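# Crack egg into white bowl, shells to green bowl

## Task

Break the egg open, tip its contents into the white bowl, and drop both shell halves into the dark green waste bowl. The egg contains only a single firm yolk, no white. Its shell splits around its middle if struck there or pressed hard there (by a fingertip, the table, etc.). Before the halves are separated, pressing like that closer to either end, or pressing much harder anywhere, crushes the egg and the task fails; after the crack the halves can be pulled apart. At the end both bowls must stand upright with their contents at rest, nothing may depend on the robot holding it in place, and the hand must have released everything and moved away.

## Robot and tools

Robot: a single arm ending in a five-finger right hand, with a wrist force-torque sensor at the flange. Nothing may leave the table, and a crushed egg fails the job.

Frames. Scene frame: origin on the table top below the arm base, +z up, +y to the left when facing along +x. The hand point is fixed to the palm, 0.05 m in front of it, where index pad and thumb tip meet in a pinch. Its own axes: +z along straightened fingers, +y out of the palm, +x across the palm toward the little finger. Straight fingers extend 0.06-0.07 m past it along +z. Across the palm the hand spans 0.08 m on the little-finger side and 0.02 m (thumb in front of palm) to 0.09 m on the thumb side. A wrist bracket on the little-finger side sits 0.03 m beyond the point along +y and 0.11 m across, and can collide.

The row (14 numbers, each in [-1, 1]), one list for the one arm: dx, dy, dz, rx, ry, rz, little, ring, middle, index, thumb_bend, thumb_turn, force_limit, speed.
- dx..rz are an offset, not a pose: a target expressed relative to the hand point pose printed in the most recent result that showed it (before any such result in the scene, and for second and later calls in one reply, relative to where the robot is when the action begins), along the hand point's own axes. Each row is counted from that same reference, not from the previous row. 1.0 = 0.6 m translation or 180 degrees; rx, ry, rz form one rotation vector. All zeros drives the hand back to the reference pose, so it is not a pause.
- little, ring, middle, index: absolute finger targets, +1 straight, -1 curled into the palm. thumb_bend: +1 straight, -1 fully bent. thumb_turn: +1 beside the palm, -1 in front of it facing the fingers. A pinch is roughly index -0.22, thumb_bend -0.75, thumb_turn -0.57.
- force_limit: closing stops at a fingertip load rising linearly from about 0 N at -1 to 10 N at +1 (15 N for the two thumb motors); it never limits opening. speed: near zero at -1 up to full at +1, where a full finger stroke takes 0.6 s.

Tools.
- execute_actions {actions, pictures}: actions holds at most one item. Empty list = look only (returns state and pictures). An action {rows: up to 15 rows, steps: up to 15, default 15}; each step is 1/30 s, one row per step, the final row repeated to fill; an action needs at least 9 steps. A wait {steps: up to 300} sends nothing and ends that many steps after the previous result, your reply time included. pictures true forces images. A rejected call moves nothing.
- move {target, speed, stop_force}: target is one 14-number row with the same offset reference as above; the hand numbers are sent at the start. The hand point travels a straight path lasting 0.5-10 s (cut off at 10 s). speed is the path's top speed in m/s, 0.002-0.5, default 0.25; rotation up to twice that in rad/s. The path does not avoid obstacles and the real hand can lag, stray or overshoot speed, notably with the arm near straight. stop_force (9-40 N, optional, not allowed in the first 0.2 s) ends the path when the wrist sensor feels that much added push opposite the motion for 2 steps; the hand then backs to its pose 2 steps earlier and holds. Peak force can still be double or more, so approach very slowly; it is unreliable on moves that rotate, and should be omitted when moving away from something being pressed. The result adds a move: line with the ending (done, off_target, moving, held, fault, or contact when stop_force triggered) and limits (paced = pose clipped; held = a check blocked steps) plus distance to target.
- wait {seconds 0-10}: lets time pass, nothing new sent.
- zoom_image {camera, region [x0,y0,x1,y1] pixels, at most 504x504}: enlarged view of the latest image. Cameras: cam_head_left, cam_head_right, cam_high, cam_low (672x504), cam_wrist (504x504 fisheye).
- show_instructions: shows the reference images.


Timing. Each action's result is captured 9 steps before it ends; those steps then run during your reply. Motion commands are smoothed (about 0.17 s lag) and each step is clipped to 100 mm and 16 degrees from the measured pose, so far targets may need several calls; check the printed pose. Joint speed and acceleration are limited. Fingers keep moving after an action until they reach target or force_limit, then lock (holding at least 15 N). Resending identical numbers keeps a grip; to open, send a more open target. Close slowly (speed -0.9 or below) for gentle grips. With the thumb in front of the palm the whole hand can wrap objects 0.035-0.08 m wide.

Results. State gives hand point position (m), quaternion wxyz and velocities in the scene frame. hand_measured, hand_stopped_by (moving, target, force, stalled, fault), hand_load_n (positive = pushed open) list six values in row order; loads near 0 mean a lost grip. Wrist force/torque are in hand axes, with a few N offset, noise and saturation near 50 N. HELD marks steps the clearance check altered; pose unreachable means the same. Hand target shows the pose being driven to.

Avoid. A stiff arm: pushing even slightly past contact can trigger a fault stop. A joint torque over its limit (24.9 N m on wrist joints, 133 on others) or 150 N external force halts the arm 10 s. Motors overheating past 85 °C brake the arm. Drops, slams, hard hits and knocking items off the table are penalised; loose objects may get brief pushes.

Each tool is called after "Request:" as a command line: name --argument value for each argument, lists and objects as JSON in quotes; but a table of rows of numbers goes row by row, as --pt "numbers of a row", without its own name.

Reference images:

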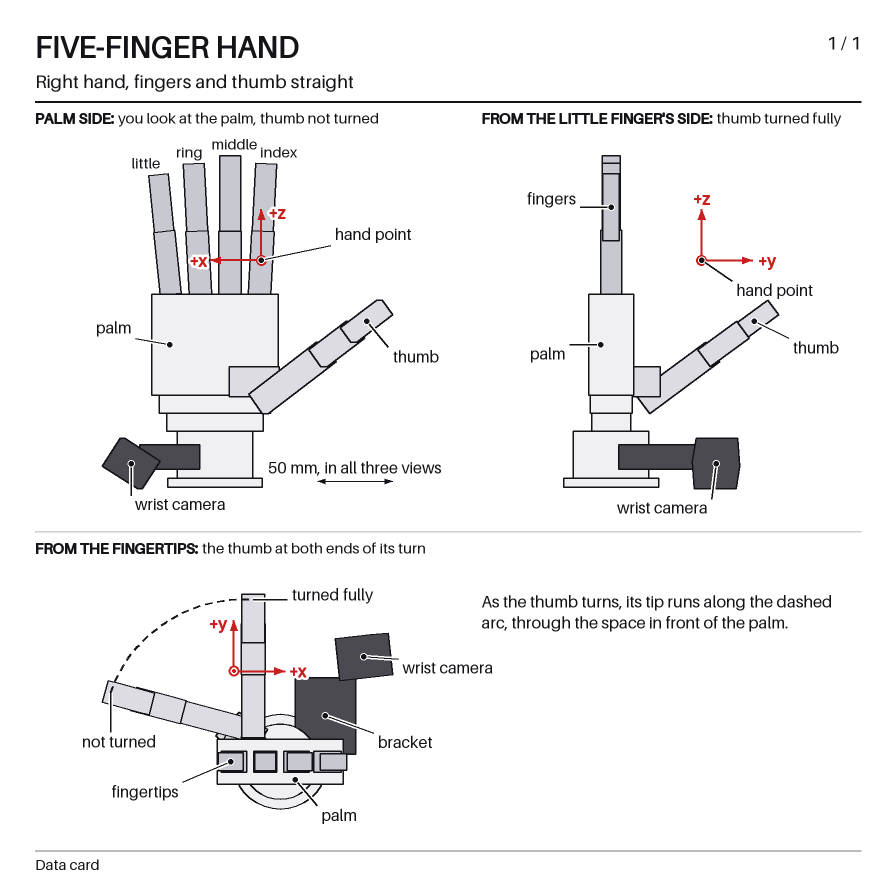

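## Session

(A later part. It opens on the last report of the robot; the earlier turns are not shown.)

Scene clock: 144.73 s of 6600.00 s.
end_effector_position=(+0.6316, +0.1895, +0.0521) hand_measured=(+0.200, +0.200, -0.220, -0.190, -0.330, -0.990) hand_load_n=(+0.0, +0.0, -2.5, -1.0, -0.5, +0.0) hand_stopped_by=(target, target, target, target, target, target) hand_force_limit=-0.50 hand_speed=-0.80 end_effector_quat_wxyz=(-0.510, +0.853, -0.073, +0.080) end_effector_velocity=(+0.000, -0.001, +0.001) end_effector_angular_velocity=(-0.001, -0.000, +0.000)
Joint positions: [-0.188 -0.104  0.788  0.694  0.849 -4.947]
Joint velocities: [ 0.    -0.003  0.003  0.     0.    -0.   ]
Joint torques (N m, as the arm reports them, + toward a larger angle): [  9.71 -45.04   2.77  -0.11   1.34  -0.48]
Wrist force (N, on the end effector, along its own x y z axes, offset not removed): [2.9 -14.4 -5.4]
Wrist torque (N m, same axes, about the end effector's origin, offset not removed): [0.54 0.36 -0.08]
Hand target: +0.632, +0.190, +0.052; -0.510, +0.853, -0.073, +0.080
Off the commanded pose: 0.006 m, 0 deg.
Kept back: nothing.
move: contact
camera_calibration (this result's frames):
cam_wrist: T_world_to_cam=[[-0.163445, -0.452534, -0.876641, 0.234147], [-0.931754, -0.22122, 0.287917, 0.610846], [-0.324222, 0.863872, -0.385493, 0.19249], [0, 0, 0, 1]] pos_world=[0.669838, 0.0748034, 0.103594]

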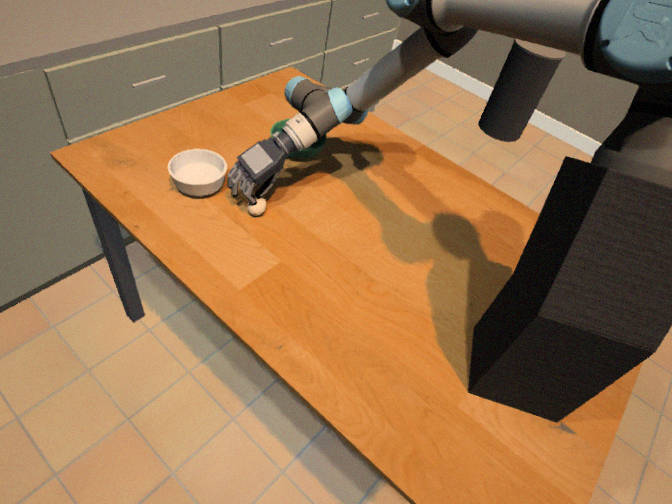

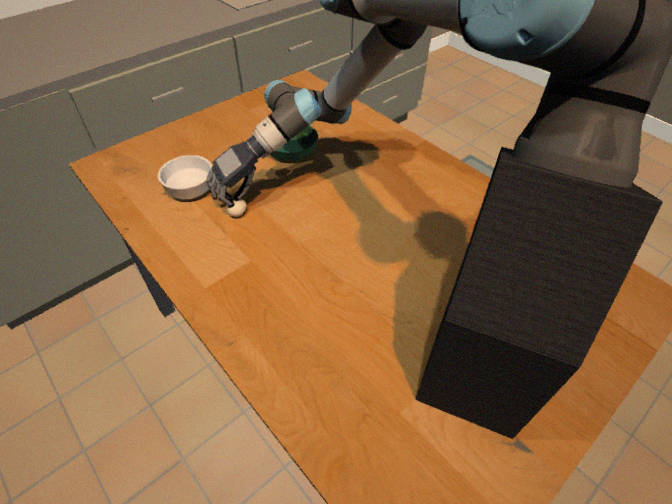

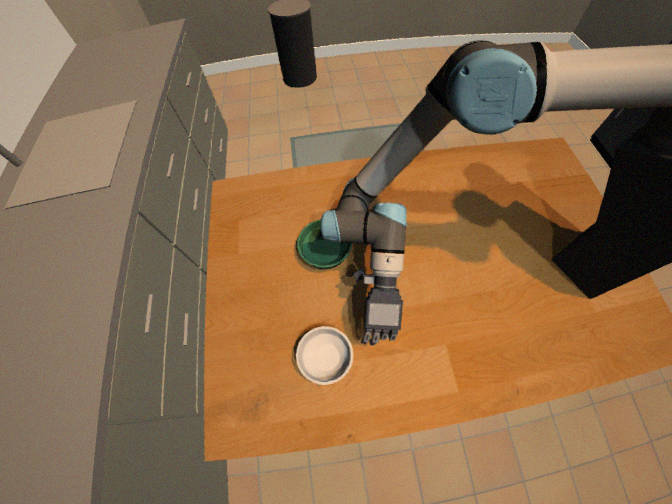

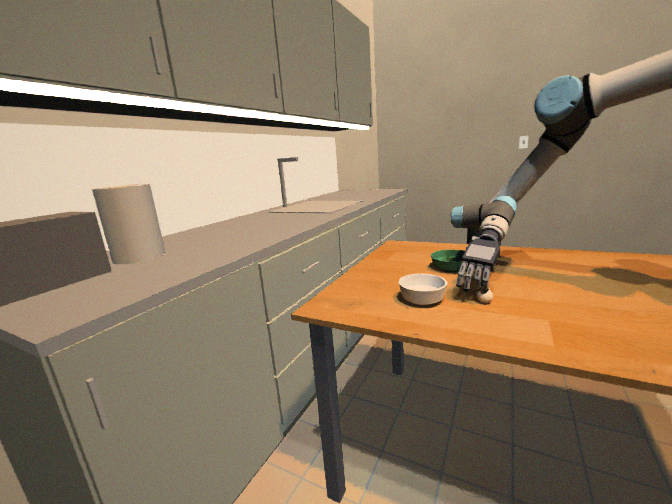

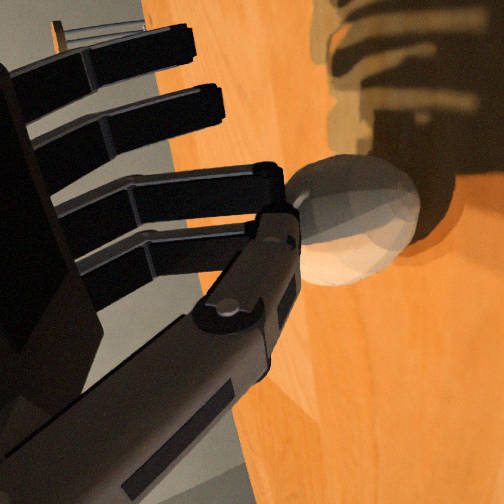

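All three touch. Press more and open.

Request:
move --target '[0,0.001,0.0005,0,0,0,0.2,0.2,-0.22,-0.19,-0.28,-0.99,-0.5,-0.96]' --speed 0.002

Request:
move --target '[0,0.0004,0.0002,0,0,0,0.2,0.2,-0.15,-0.12,-0.24,-0.99,-0.5,-0.97]' --speed 0.002

Request:
zoom_image --camera "cam_wrist" --region '[200,100,440,300]'

Request:
zoom_image --camera "cam_head_right" --region '[195,150,285,225]'

Scene clock: 146.43 s of 6600.00 s.
end_effector_position=(+0.6316, +0.1895, +0.0514) hand_measured=(+0.200, +0.200, -0.220, -0.190, -0.288, -0.990) hand_load_n=(+0.0, +0.0, -3.5, -3.0, -7.5, -0.5) hand_stopped_by=(target, target, target, target, moving, target) hand_force_limit=-0.50 hand_speed=-0.96 end_effector_quat_wxyz=(-0.510, +0.853, -0.073, +0.080) end_effector_velocity=(-0.000, -0.000, +0.000) end_effector_angular_velocity=(-0.001, +0.001, +0.001)
Joint positions: [-0.189 -0.103  0.786  0.695  0.849 -4.947]
Joint velocities: [ 0.    -0.001  0.001  0.001  0.001 -0.   ]
Joint torques (N m, as the arm reports them, + toward a larger angle): [  0.07 -22.9   -8.63   0.16   5.55  -1.66]
Wrist force (N, on the end effector, along its own x y z axes, offset not removed): [7.8 -29.0 -15.7]
Wrist torque (N m, same axes, about the end effector's origin, offset not removed): [0.60 -0.05 -0.21]
Hand target: +0.632, +0.189, +0.051; -0.510, +0.853, -0.073, +0.080
Off the commanded pose: 0.000 m, 0 deg.
Kept back: nothing.
move: done
camera_calibration (this result's frames):
cam_wrist: T_world_to_cam=[[-0.163439, -0.452503, -0.876658, 0.23356], [-0.931756, -0.22123, 0.287903, 0.611072], [-0.32422, 0.863886, -0.385465, 0.192257], [0, 0, 0, 1]] pos_world=[0.669876, 0.0747856, 0.102931]

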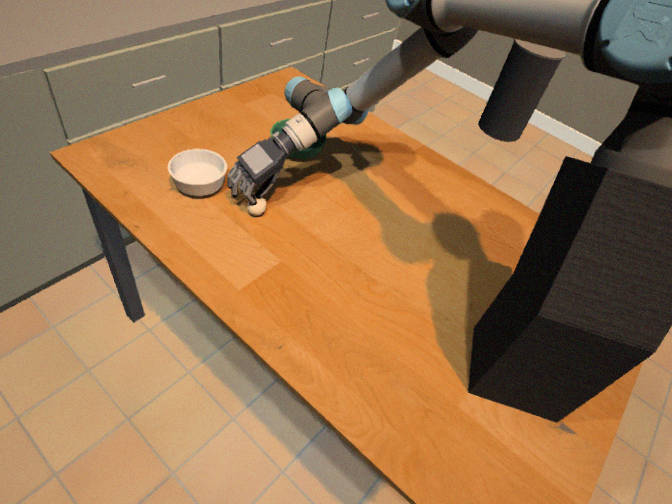

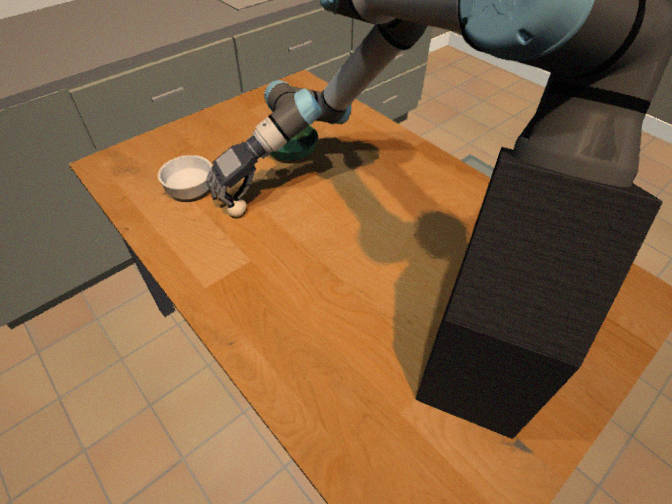

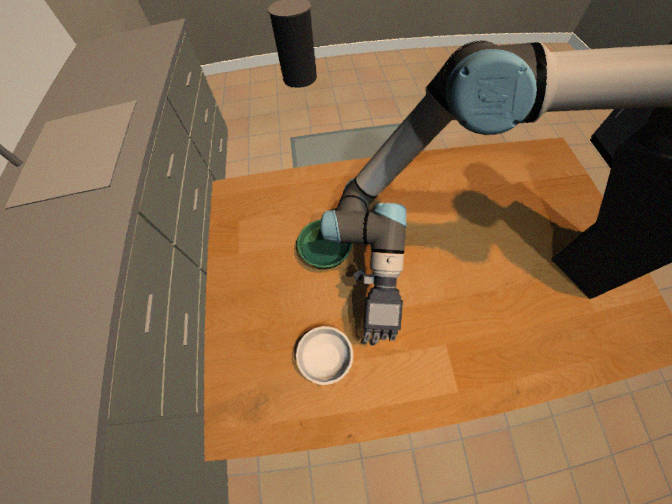

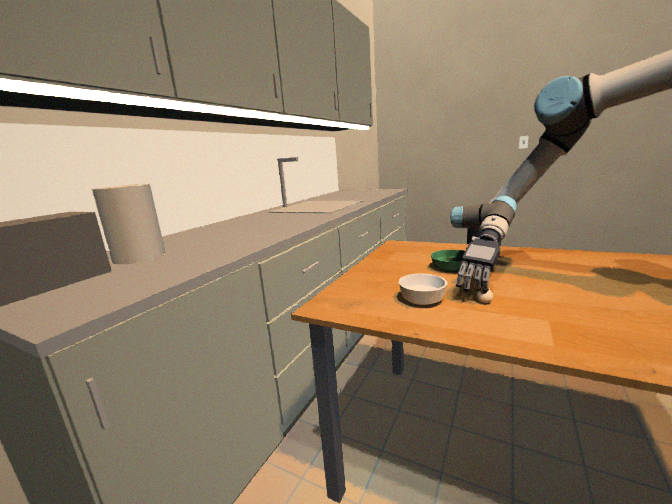

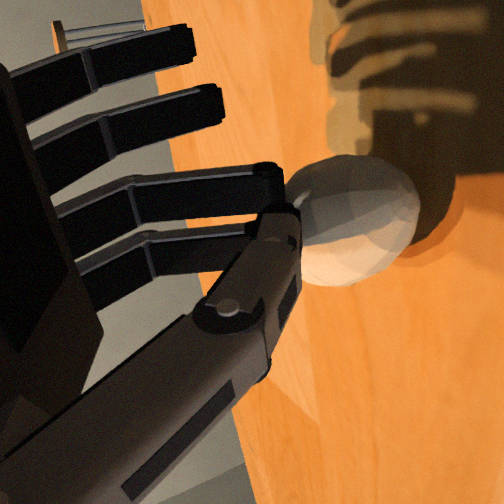

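Scene clock: 148.03 s of 6600.00 s.
end_effector_position=(+0.6316, +0.1895, +0.0511) hand_measured=(+0.200, +0.200, -0.150, -0.120, -0.258, -0.990) hand_load_n=(+0.0, +0.0, -2.0, +1.5, -11.5, -1.0) hand_stopped_by=(target, target, target, target, stalled, target) hand_force_limit=-0.50 hand_speed=-0.97 end_effector_quat_wxyz=(-0.510, +0.853, -0.073, +0.080) end_effector_velocity=(-0.001, +0.001, -0.000) end_effector_angular_velocity=(+0.001, +0.001, +0.001)
Joint positions: [-0.189 -0.102  0.785  0.695  0.849 -4.947]
Joint velocities: [ 0.     0.001 -0.     0.001 -0.001 -0.   ]
Joint torques (N m, as the arm reports them, + toward a larger angle): [ -1.95 -26.51  -9.09  -1.44   6.42  -1.96]
Wrist force (N, on the end effector, along its own x y z axes, offset not removed): [-0.6 -37.3 -15.3]
Wrist torque (N m, same axes, about the end effector's origin, offset not removed): [0.25 0.98 -0.63]
Hand target: +0.632, +0.189, +0.051; -0.510, +0.853, -0.073, +0.080
Off the commanded pose: 0.000 m, 0 deg.
Kept back: nothing.
move: done
camera_calibration (this result's frames):
cam_wrist: T_world_to_cam=[[-0.163482, -0.452481, -0.876661, 0.233331], [-0.931742, -0.221236, 0.287943, 0.611137], [-0.324237, 0.863896, -0.385427, 0.192157], [0, 0, 0, 1]] pos_world=[0.669872, 0.0747794, 0.102642]

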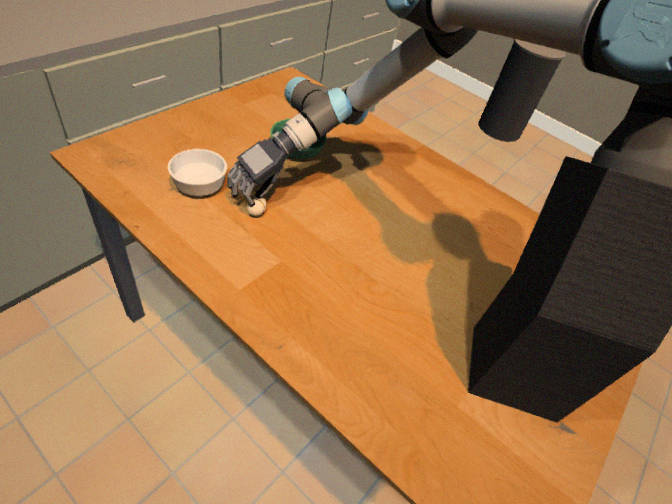

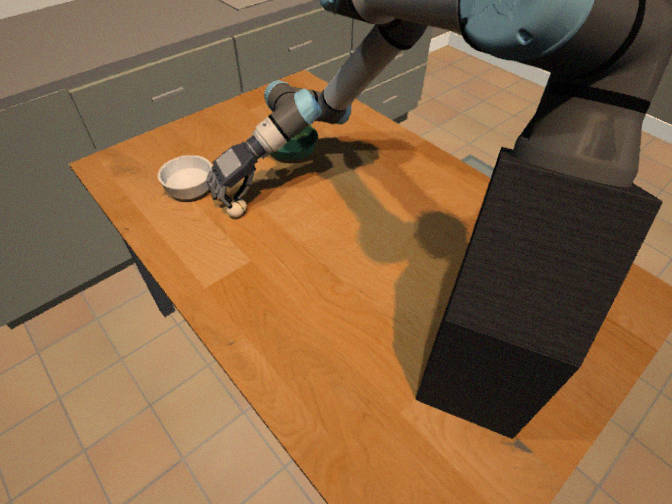

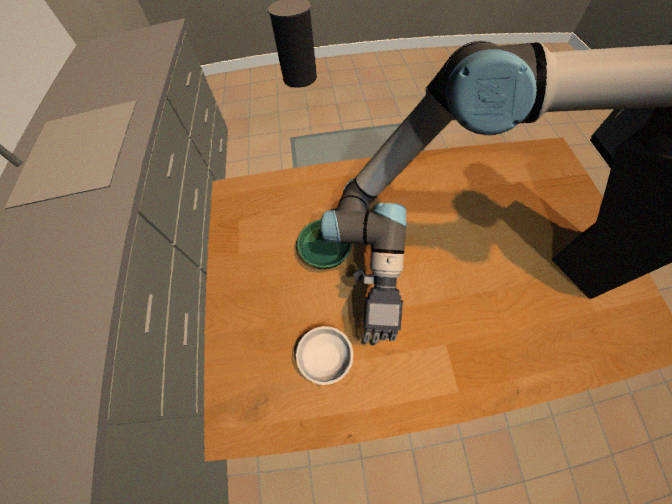

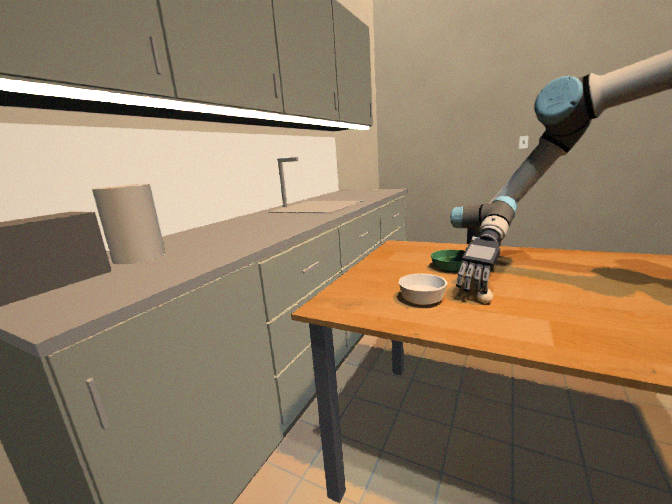

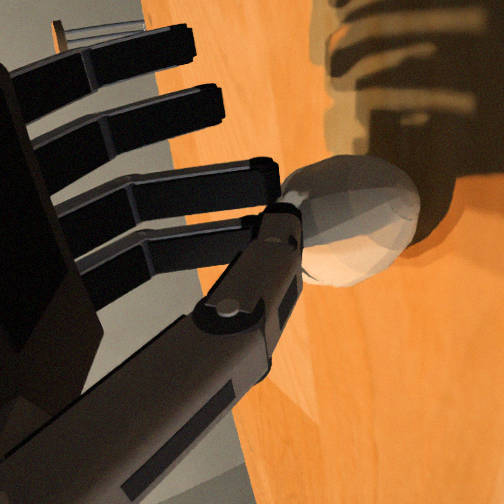

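Region (200, 100, 440, 300) of cam_wrist's 504x504 image, scaled by 2.100, with more detail than that image has.

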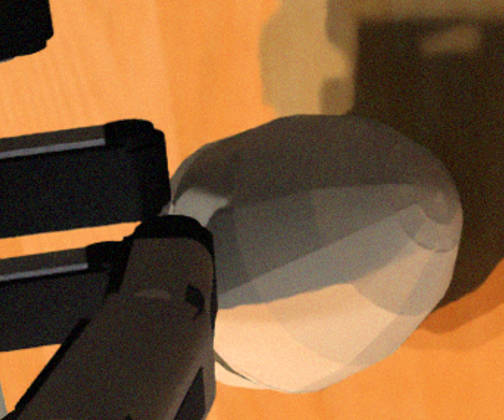

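Region (195, 150, 285, 225) of cam_head_right's 672x504 image, scaled by 5.600, with more detail than that image has.

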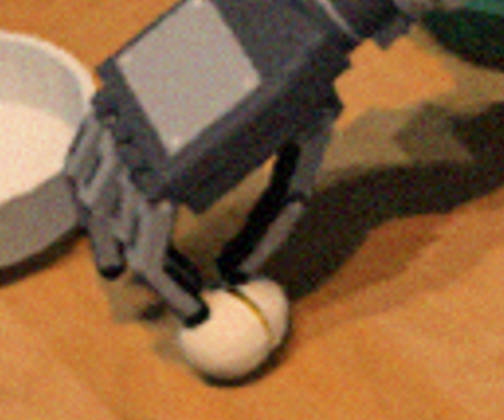

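Opening! Continue, easing slightly.

Request:
move --target '[0,-0.0006,-0.0003,0,0,0,0.2,0.2,-0.06,-0.03,-0.24,-0.99,-0.5,-0.96]' --speed 0.002

Request:
move --target '[0,-0.005,-0.003,0,0,0,0.2,0.2,-0.06,-0.03,-0.24,-0.99,-0.5,-0.96]' --speed 0.003

Request:
move --target '[0,-0.06,-0.04,0,0,0,0.2,0.2,-0.06,-0.03,-0.24,-0.99,-0.5,-0.96]' --speed 0.04

Request:
zoom_image --camera "cam_head_right" --region '[195,160,285,235]'

Scene clock: 150.07 s of 6600.00 s.
end_effector_position=(+0.6316, +0.1895, +0.0515) hand_measured=(+0.200, +0.200, -0.060, -0.030, -0.258, -0.990) hand_load_n=(+0.0, +0.0, +0.0, +0.0, -12.0, -0.5) hand_stopped_by=(target, target, target, target, stalled, target) hand_force_limit=-0.50 hand_speed=-0.96 end_effector_quat_wxyz=(-0.510, +0.853, -0.073, +0.080) end_effector_velocity=(+0.001, -0.000, -0.000) end_effector_angular_velocity=(-0.001, -0.002, -0.001)
Joint positions: [-0.189 -0.103  0.786  0.695  0.849 -4.947]
Joint velocities: [-0.     0.    -0.001 -0.001  0.     0.   ]
Joint torques (N m, as the arm reports them, + toward a larger angle): [ 32.88 -46.57  -0.23   1.01  -0.5    1.4 ]
Wrist force (N, on the end effector, along its own x y z axes, offset not removed): [-0.3 -13.7 -10.4]
Wrist torque (N m, same axes, about the end effector's origin, offset not removed): [0.07 0.22 -0.02]
Hand target: +0.632, +0.189, +0.052; -0.510, +0.853, -0.073, +0.080
Off the commanded pose: 0.000 m, 0 deg.
Kept back: nothing.
move: done
camera_calibration (this result's frames):
cam_wrist: T_world_to_cam=[[-0.16345, -0.452496, -0.87666, 0.233659], [-0.931761, -0.221209, 0.287902, 0.611025], [-0.3242, 0.863895, -0.385461, 0.192272], [0, 0, 0, 1]] pos_world=[0.669855, 0.0747917, 0.103038]

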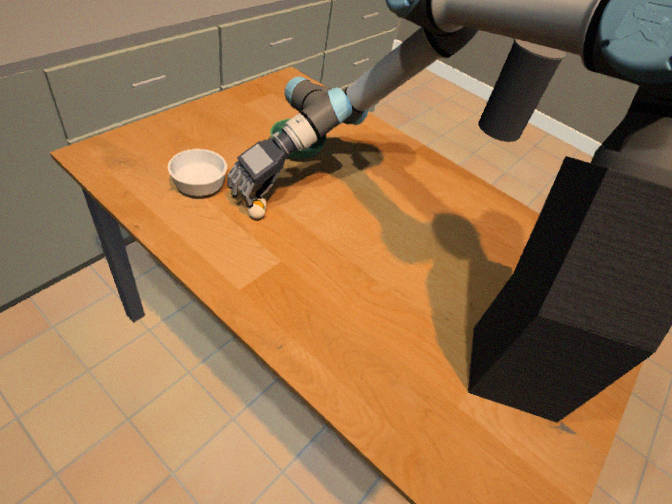

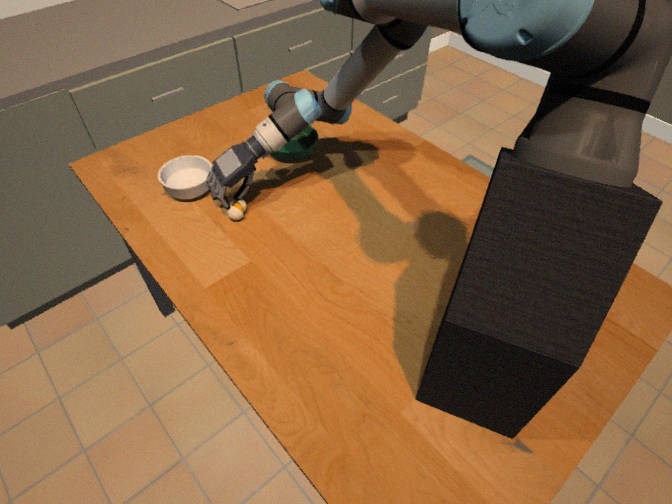

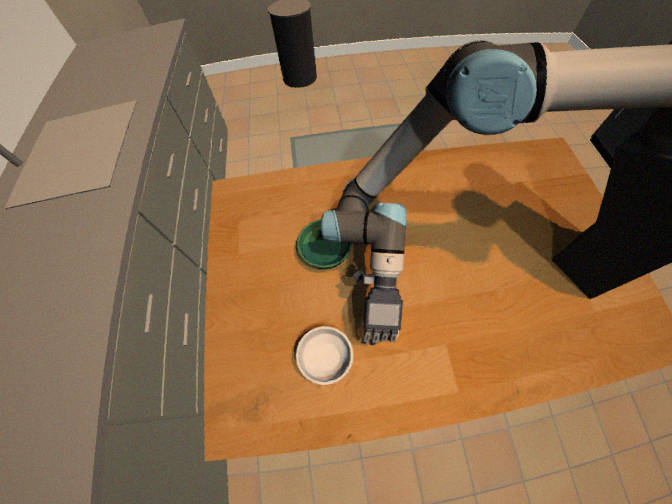

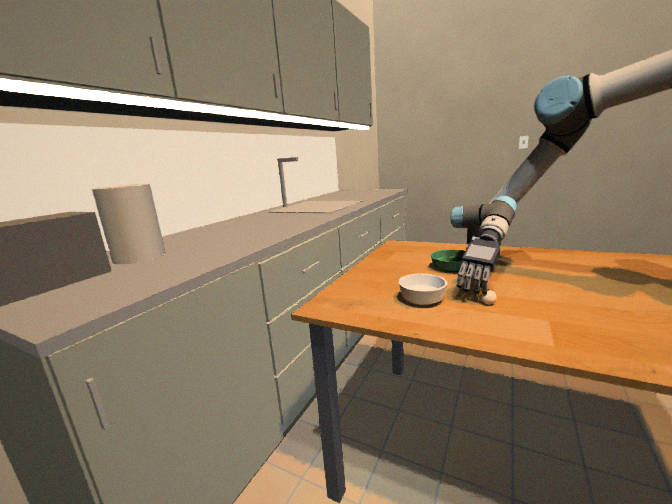

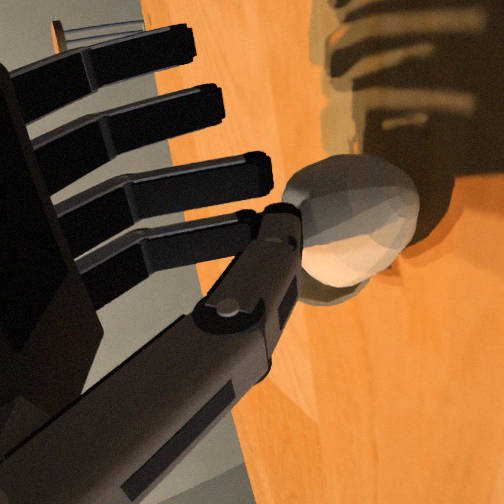

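Scene clock: 151.47 s of 6600.00 s.
end_effector_position=(+0.6313, +0.1893, +0.0549) hand_measured=(+0.200, +0.200, -0.060, -0.030, -0.252, -0.990) hand_load_n=(+0.0, +0.0, +0.0, +0.0, +0.0, +0.0) hand_stopped_by=(target, target, target, target, stalled, target) hand_force_limit=-0.50 hand_speed=-0.96 end_effector_quat_wxyz=(-0.510, +0.853, -0.073, +0.080) end_effector_velocity=(+0.001, -0.000, +0.001) end_effector_angular_velocity=(+0.001, -0.002, -0.001)
Joint positions: [-0.187 -0.112  0.798  0.691  0.85  -4.945]
Joint velocities: [ 0.    -0.003  0.002 -0.001 -0.001  0.   ]
Joint torques (N m, as the arm reports them, + toward a larger angle): [ 38.5  -54.11  -0.14   1.09   0.93   1.54]
Wrist force (N, on the end effector, along its own x y z axes, offset not removed): [1.3 4.0 0.9]
Wrist torque (N m, same axes, about the end effector's origin, offset not removed): [0.25 -0.15 0.35]
Hand target: +0.631, +0.189, +0.055; -0.510, +0.853, -0.073, +0.080
Off the commanded pose: 0.000 m, 0 deg.
Kept back: nothing.
move: done
camera_calibration (this result's frames):
cam_wrist: T_world_to_cam=[[-0.163452, -0.452492, -0.876661, 0.236551], [-0.931759, -0.221214, 0.287906, 0.609786], [-0.324204, 0.863896, -0.385455, 0.193636], [0, 0, 0, 1]] pos_world=[0.669616, 0.0746491, 0.106452]

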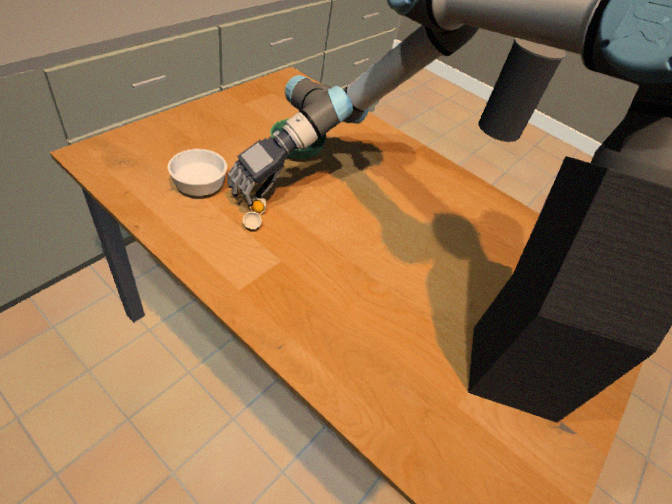

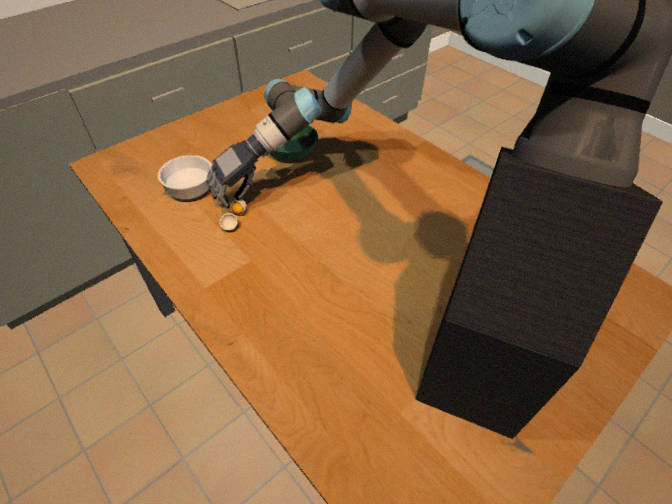

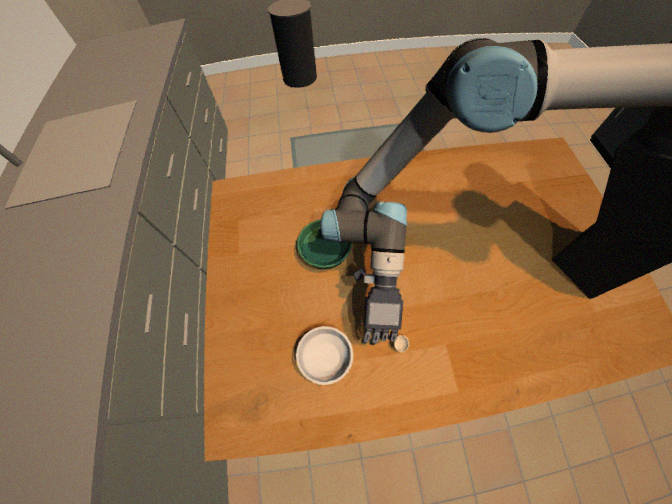

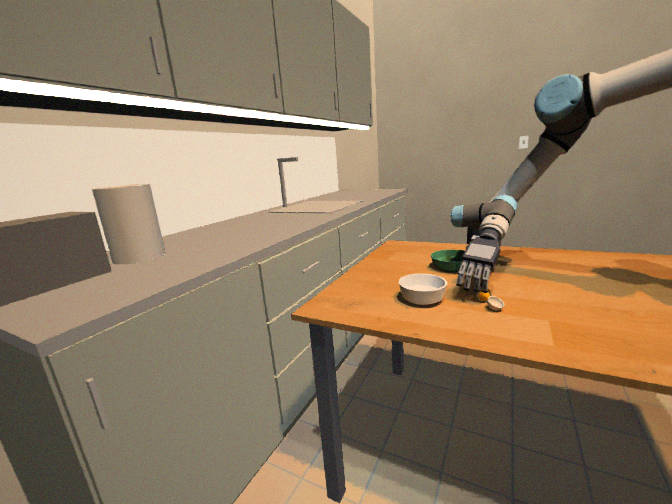

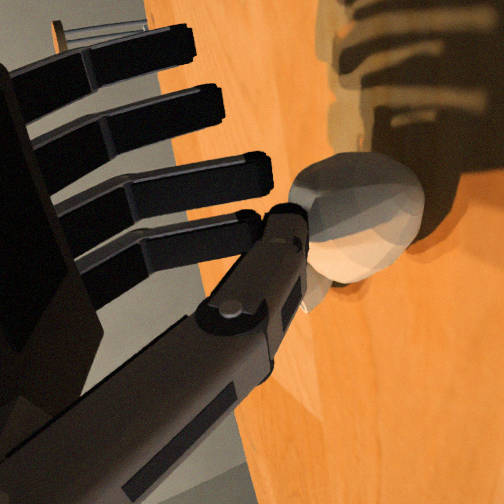

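Scene clock: 152.90 s of 6600.00 s.
end_effector_position=(+0.6279, +0.1856, +0.0976) hand_measured=(+0.200, +0.200, -0.060, -0.030, -0.252, -0.990) hand_load_n=(+0.0, +0.0, +0.0, +0.0, +0.0, +0.0) hand_stopped_by=(target, target, target, target, stalled, target) hand_force_limit=-0.50 hand_speed=-0.96 end_effector_quat_wxyz=(-0.510, +0.853, -0.073, +0.080) end_effector_velocity=(-0.000, -0.000, +0.002) end_effector_angular_velocity=(-0.000, -0.000, -0.000)
Joint positions: [-0.17  -0.224  0.934  0.653  0.853 -4.923]
Joint velocities: [ 0.001 -0.007  0.009 -0.003  0.     0.002]
Joint torques (N m, as the arm reports them, + toward a larger angle): [ 39.39 -54.86   0.54   1.42   1.22   1.54]
Wrist force (N, on the end effector, along its own x y z axes, offset not removed): [3.9 1.0 0.5]
Wrist torque (N m, same axes, about the end effector's origin, offset not removed): [0.14 -0.48 0.33]
Hand target: +0.628, +0.186, +0.098; -0.510, +0.853, -0.073, +0.080
Off the commanded pose: 0.000 m, 0 deg.
Kept back: nothing.
move: done
camera_calibration (this result's frames):
cam_wrist: T_world_to_cam=[[-0.16346, -0.452461, -0.876675, 0.271707], [-0.931747, -0.221248, 0.287917, 0.593476], [-0.324234, 0.863903, -0.385415, 0.212246], [0, 0, 0, 1]] pos_world=[0.6662, 0.0708824, 0.14913]

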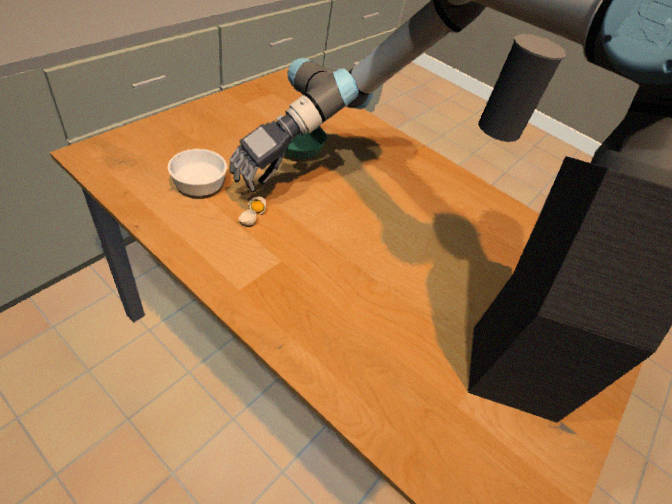

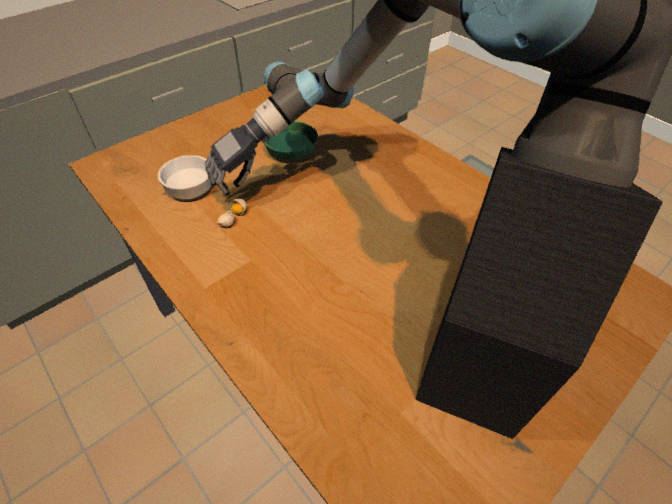

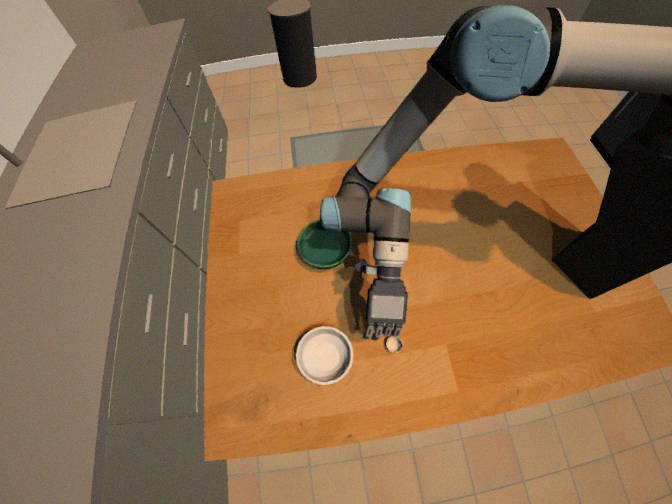

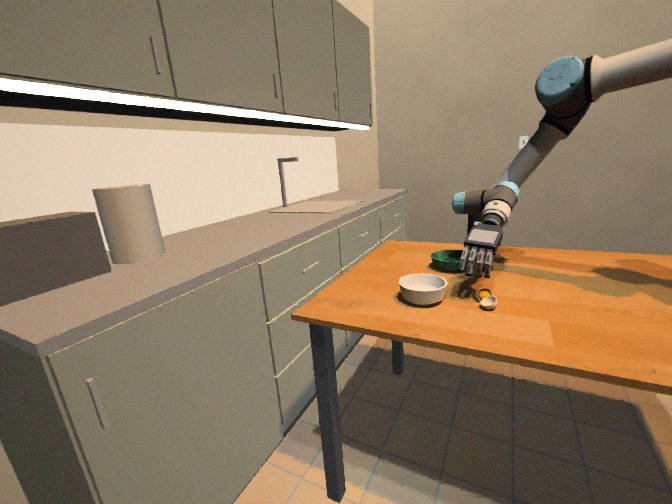

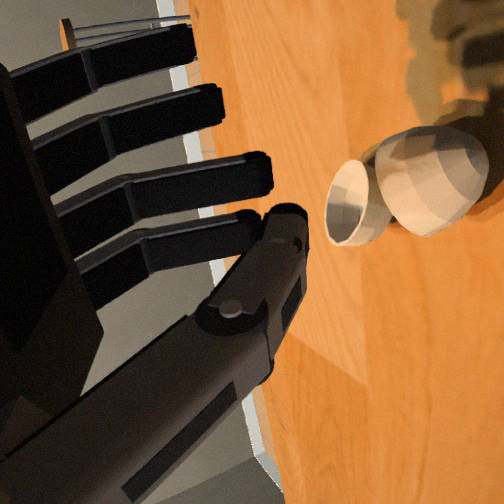

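Region (195, 160, 285, 235) of cam_head_right's 672x504 image, scaled by 5.600, with more detail than that image has.

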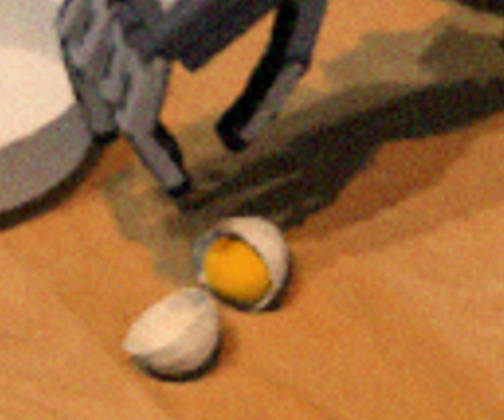

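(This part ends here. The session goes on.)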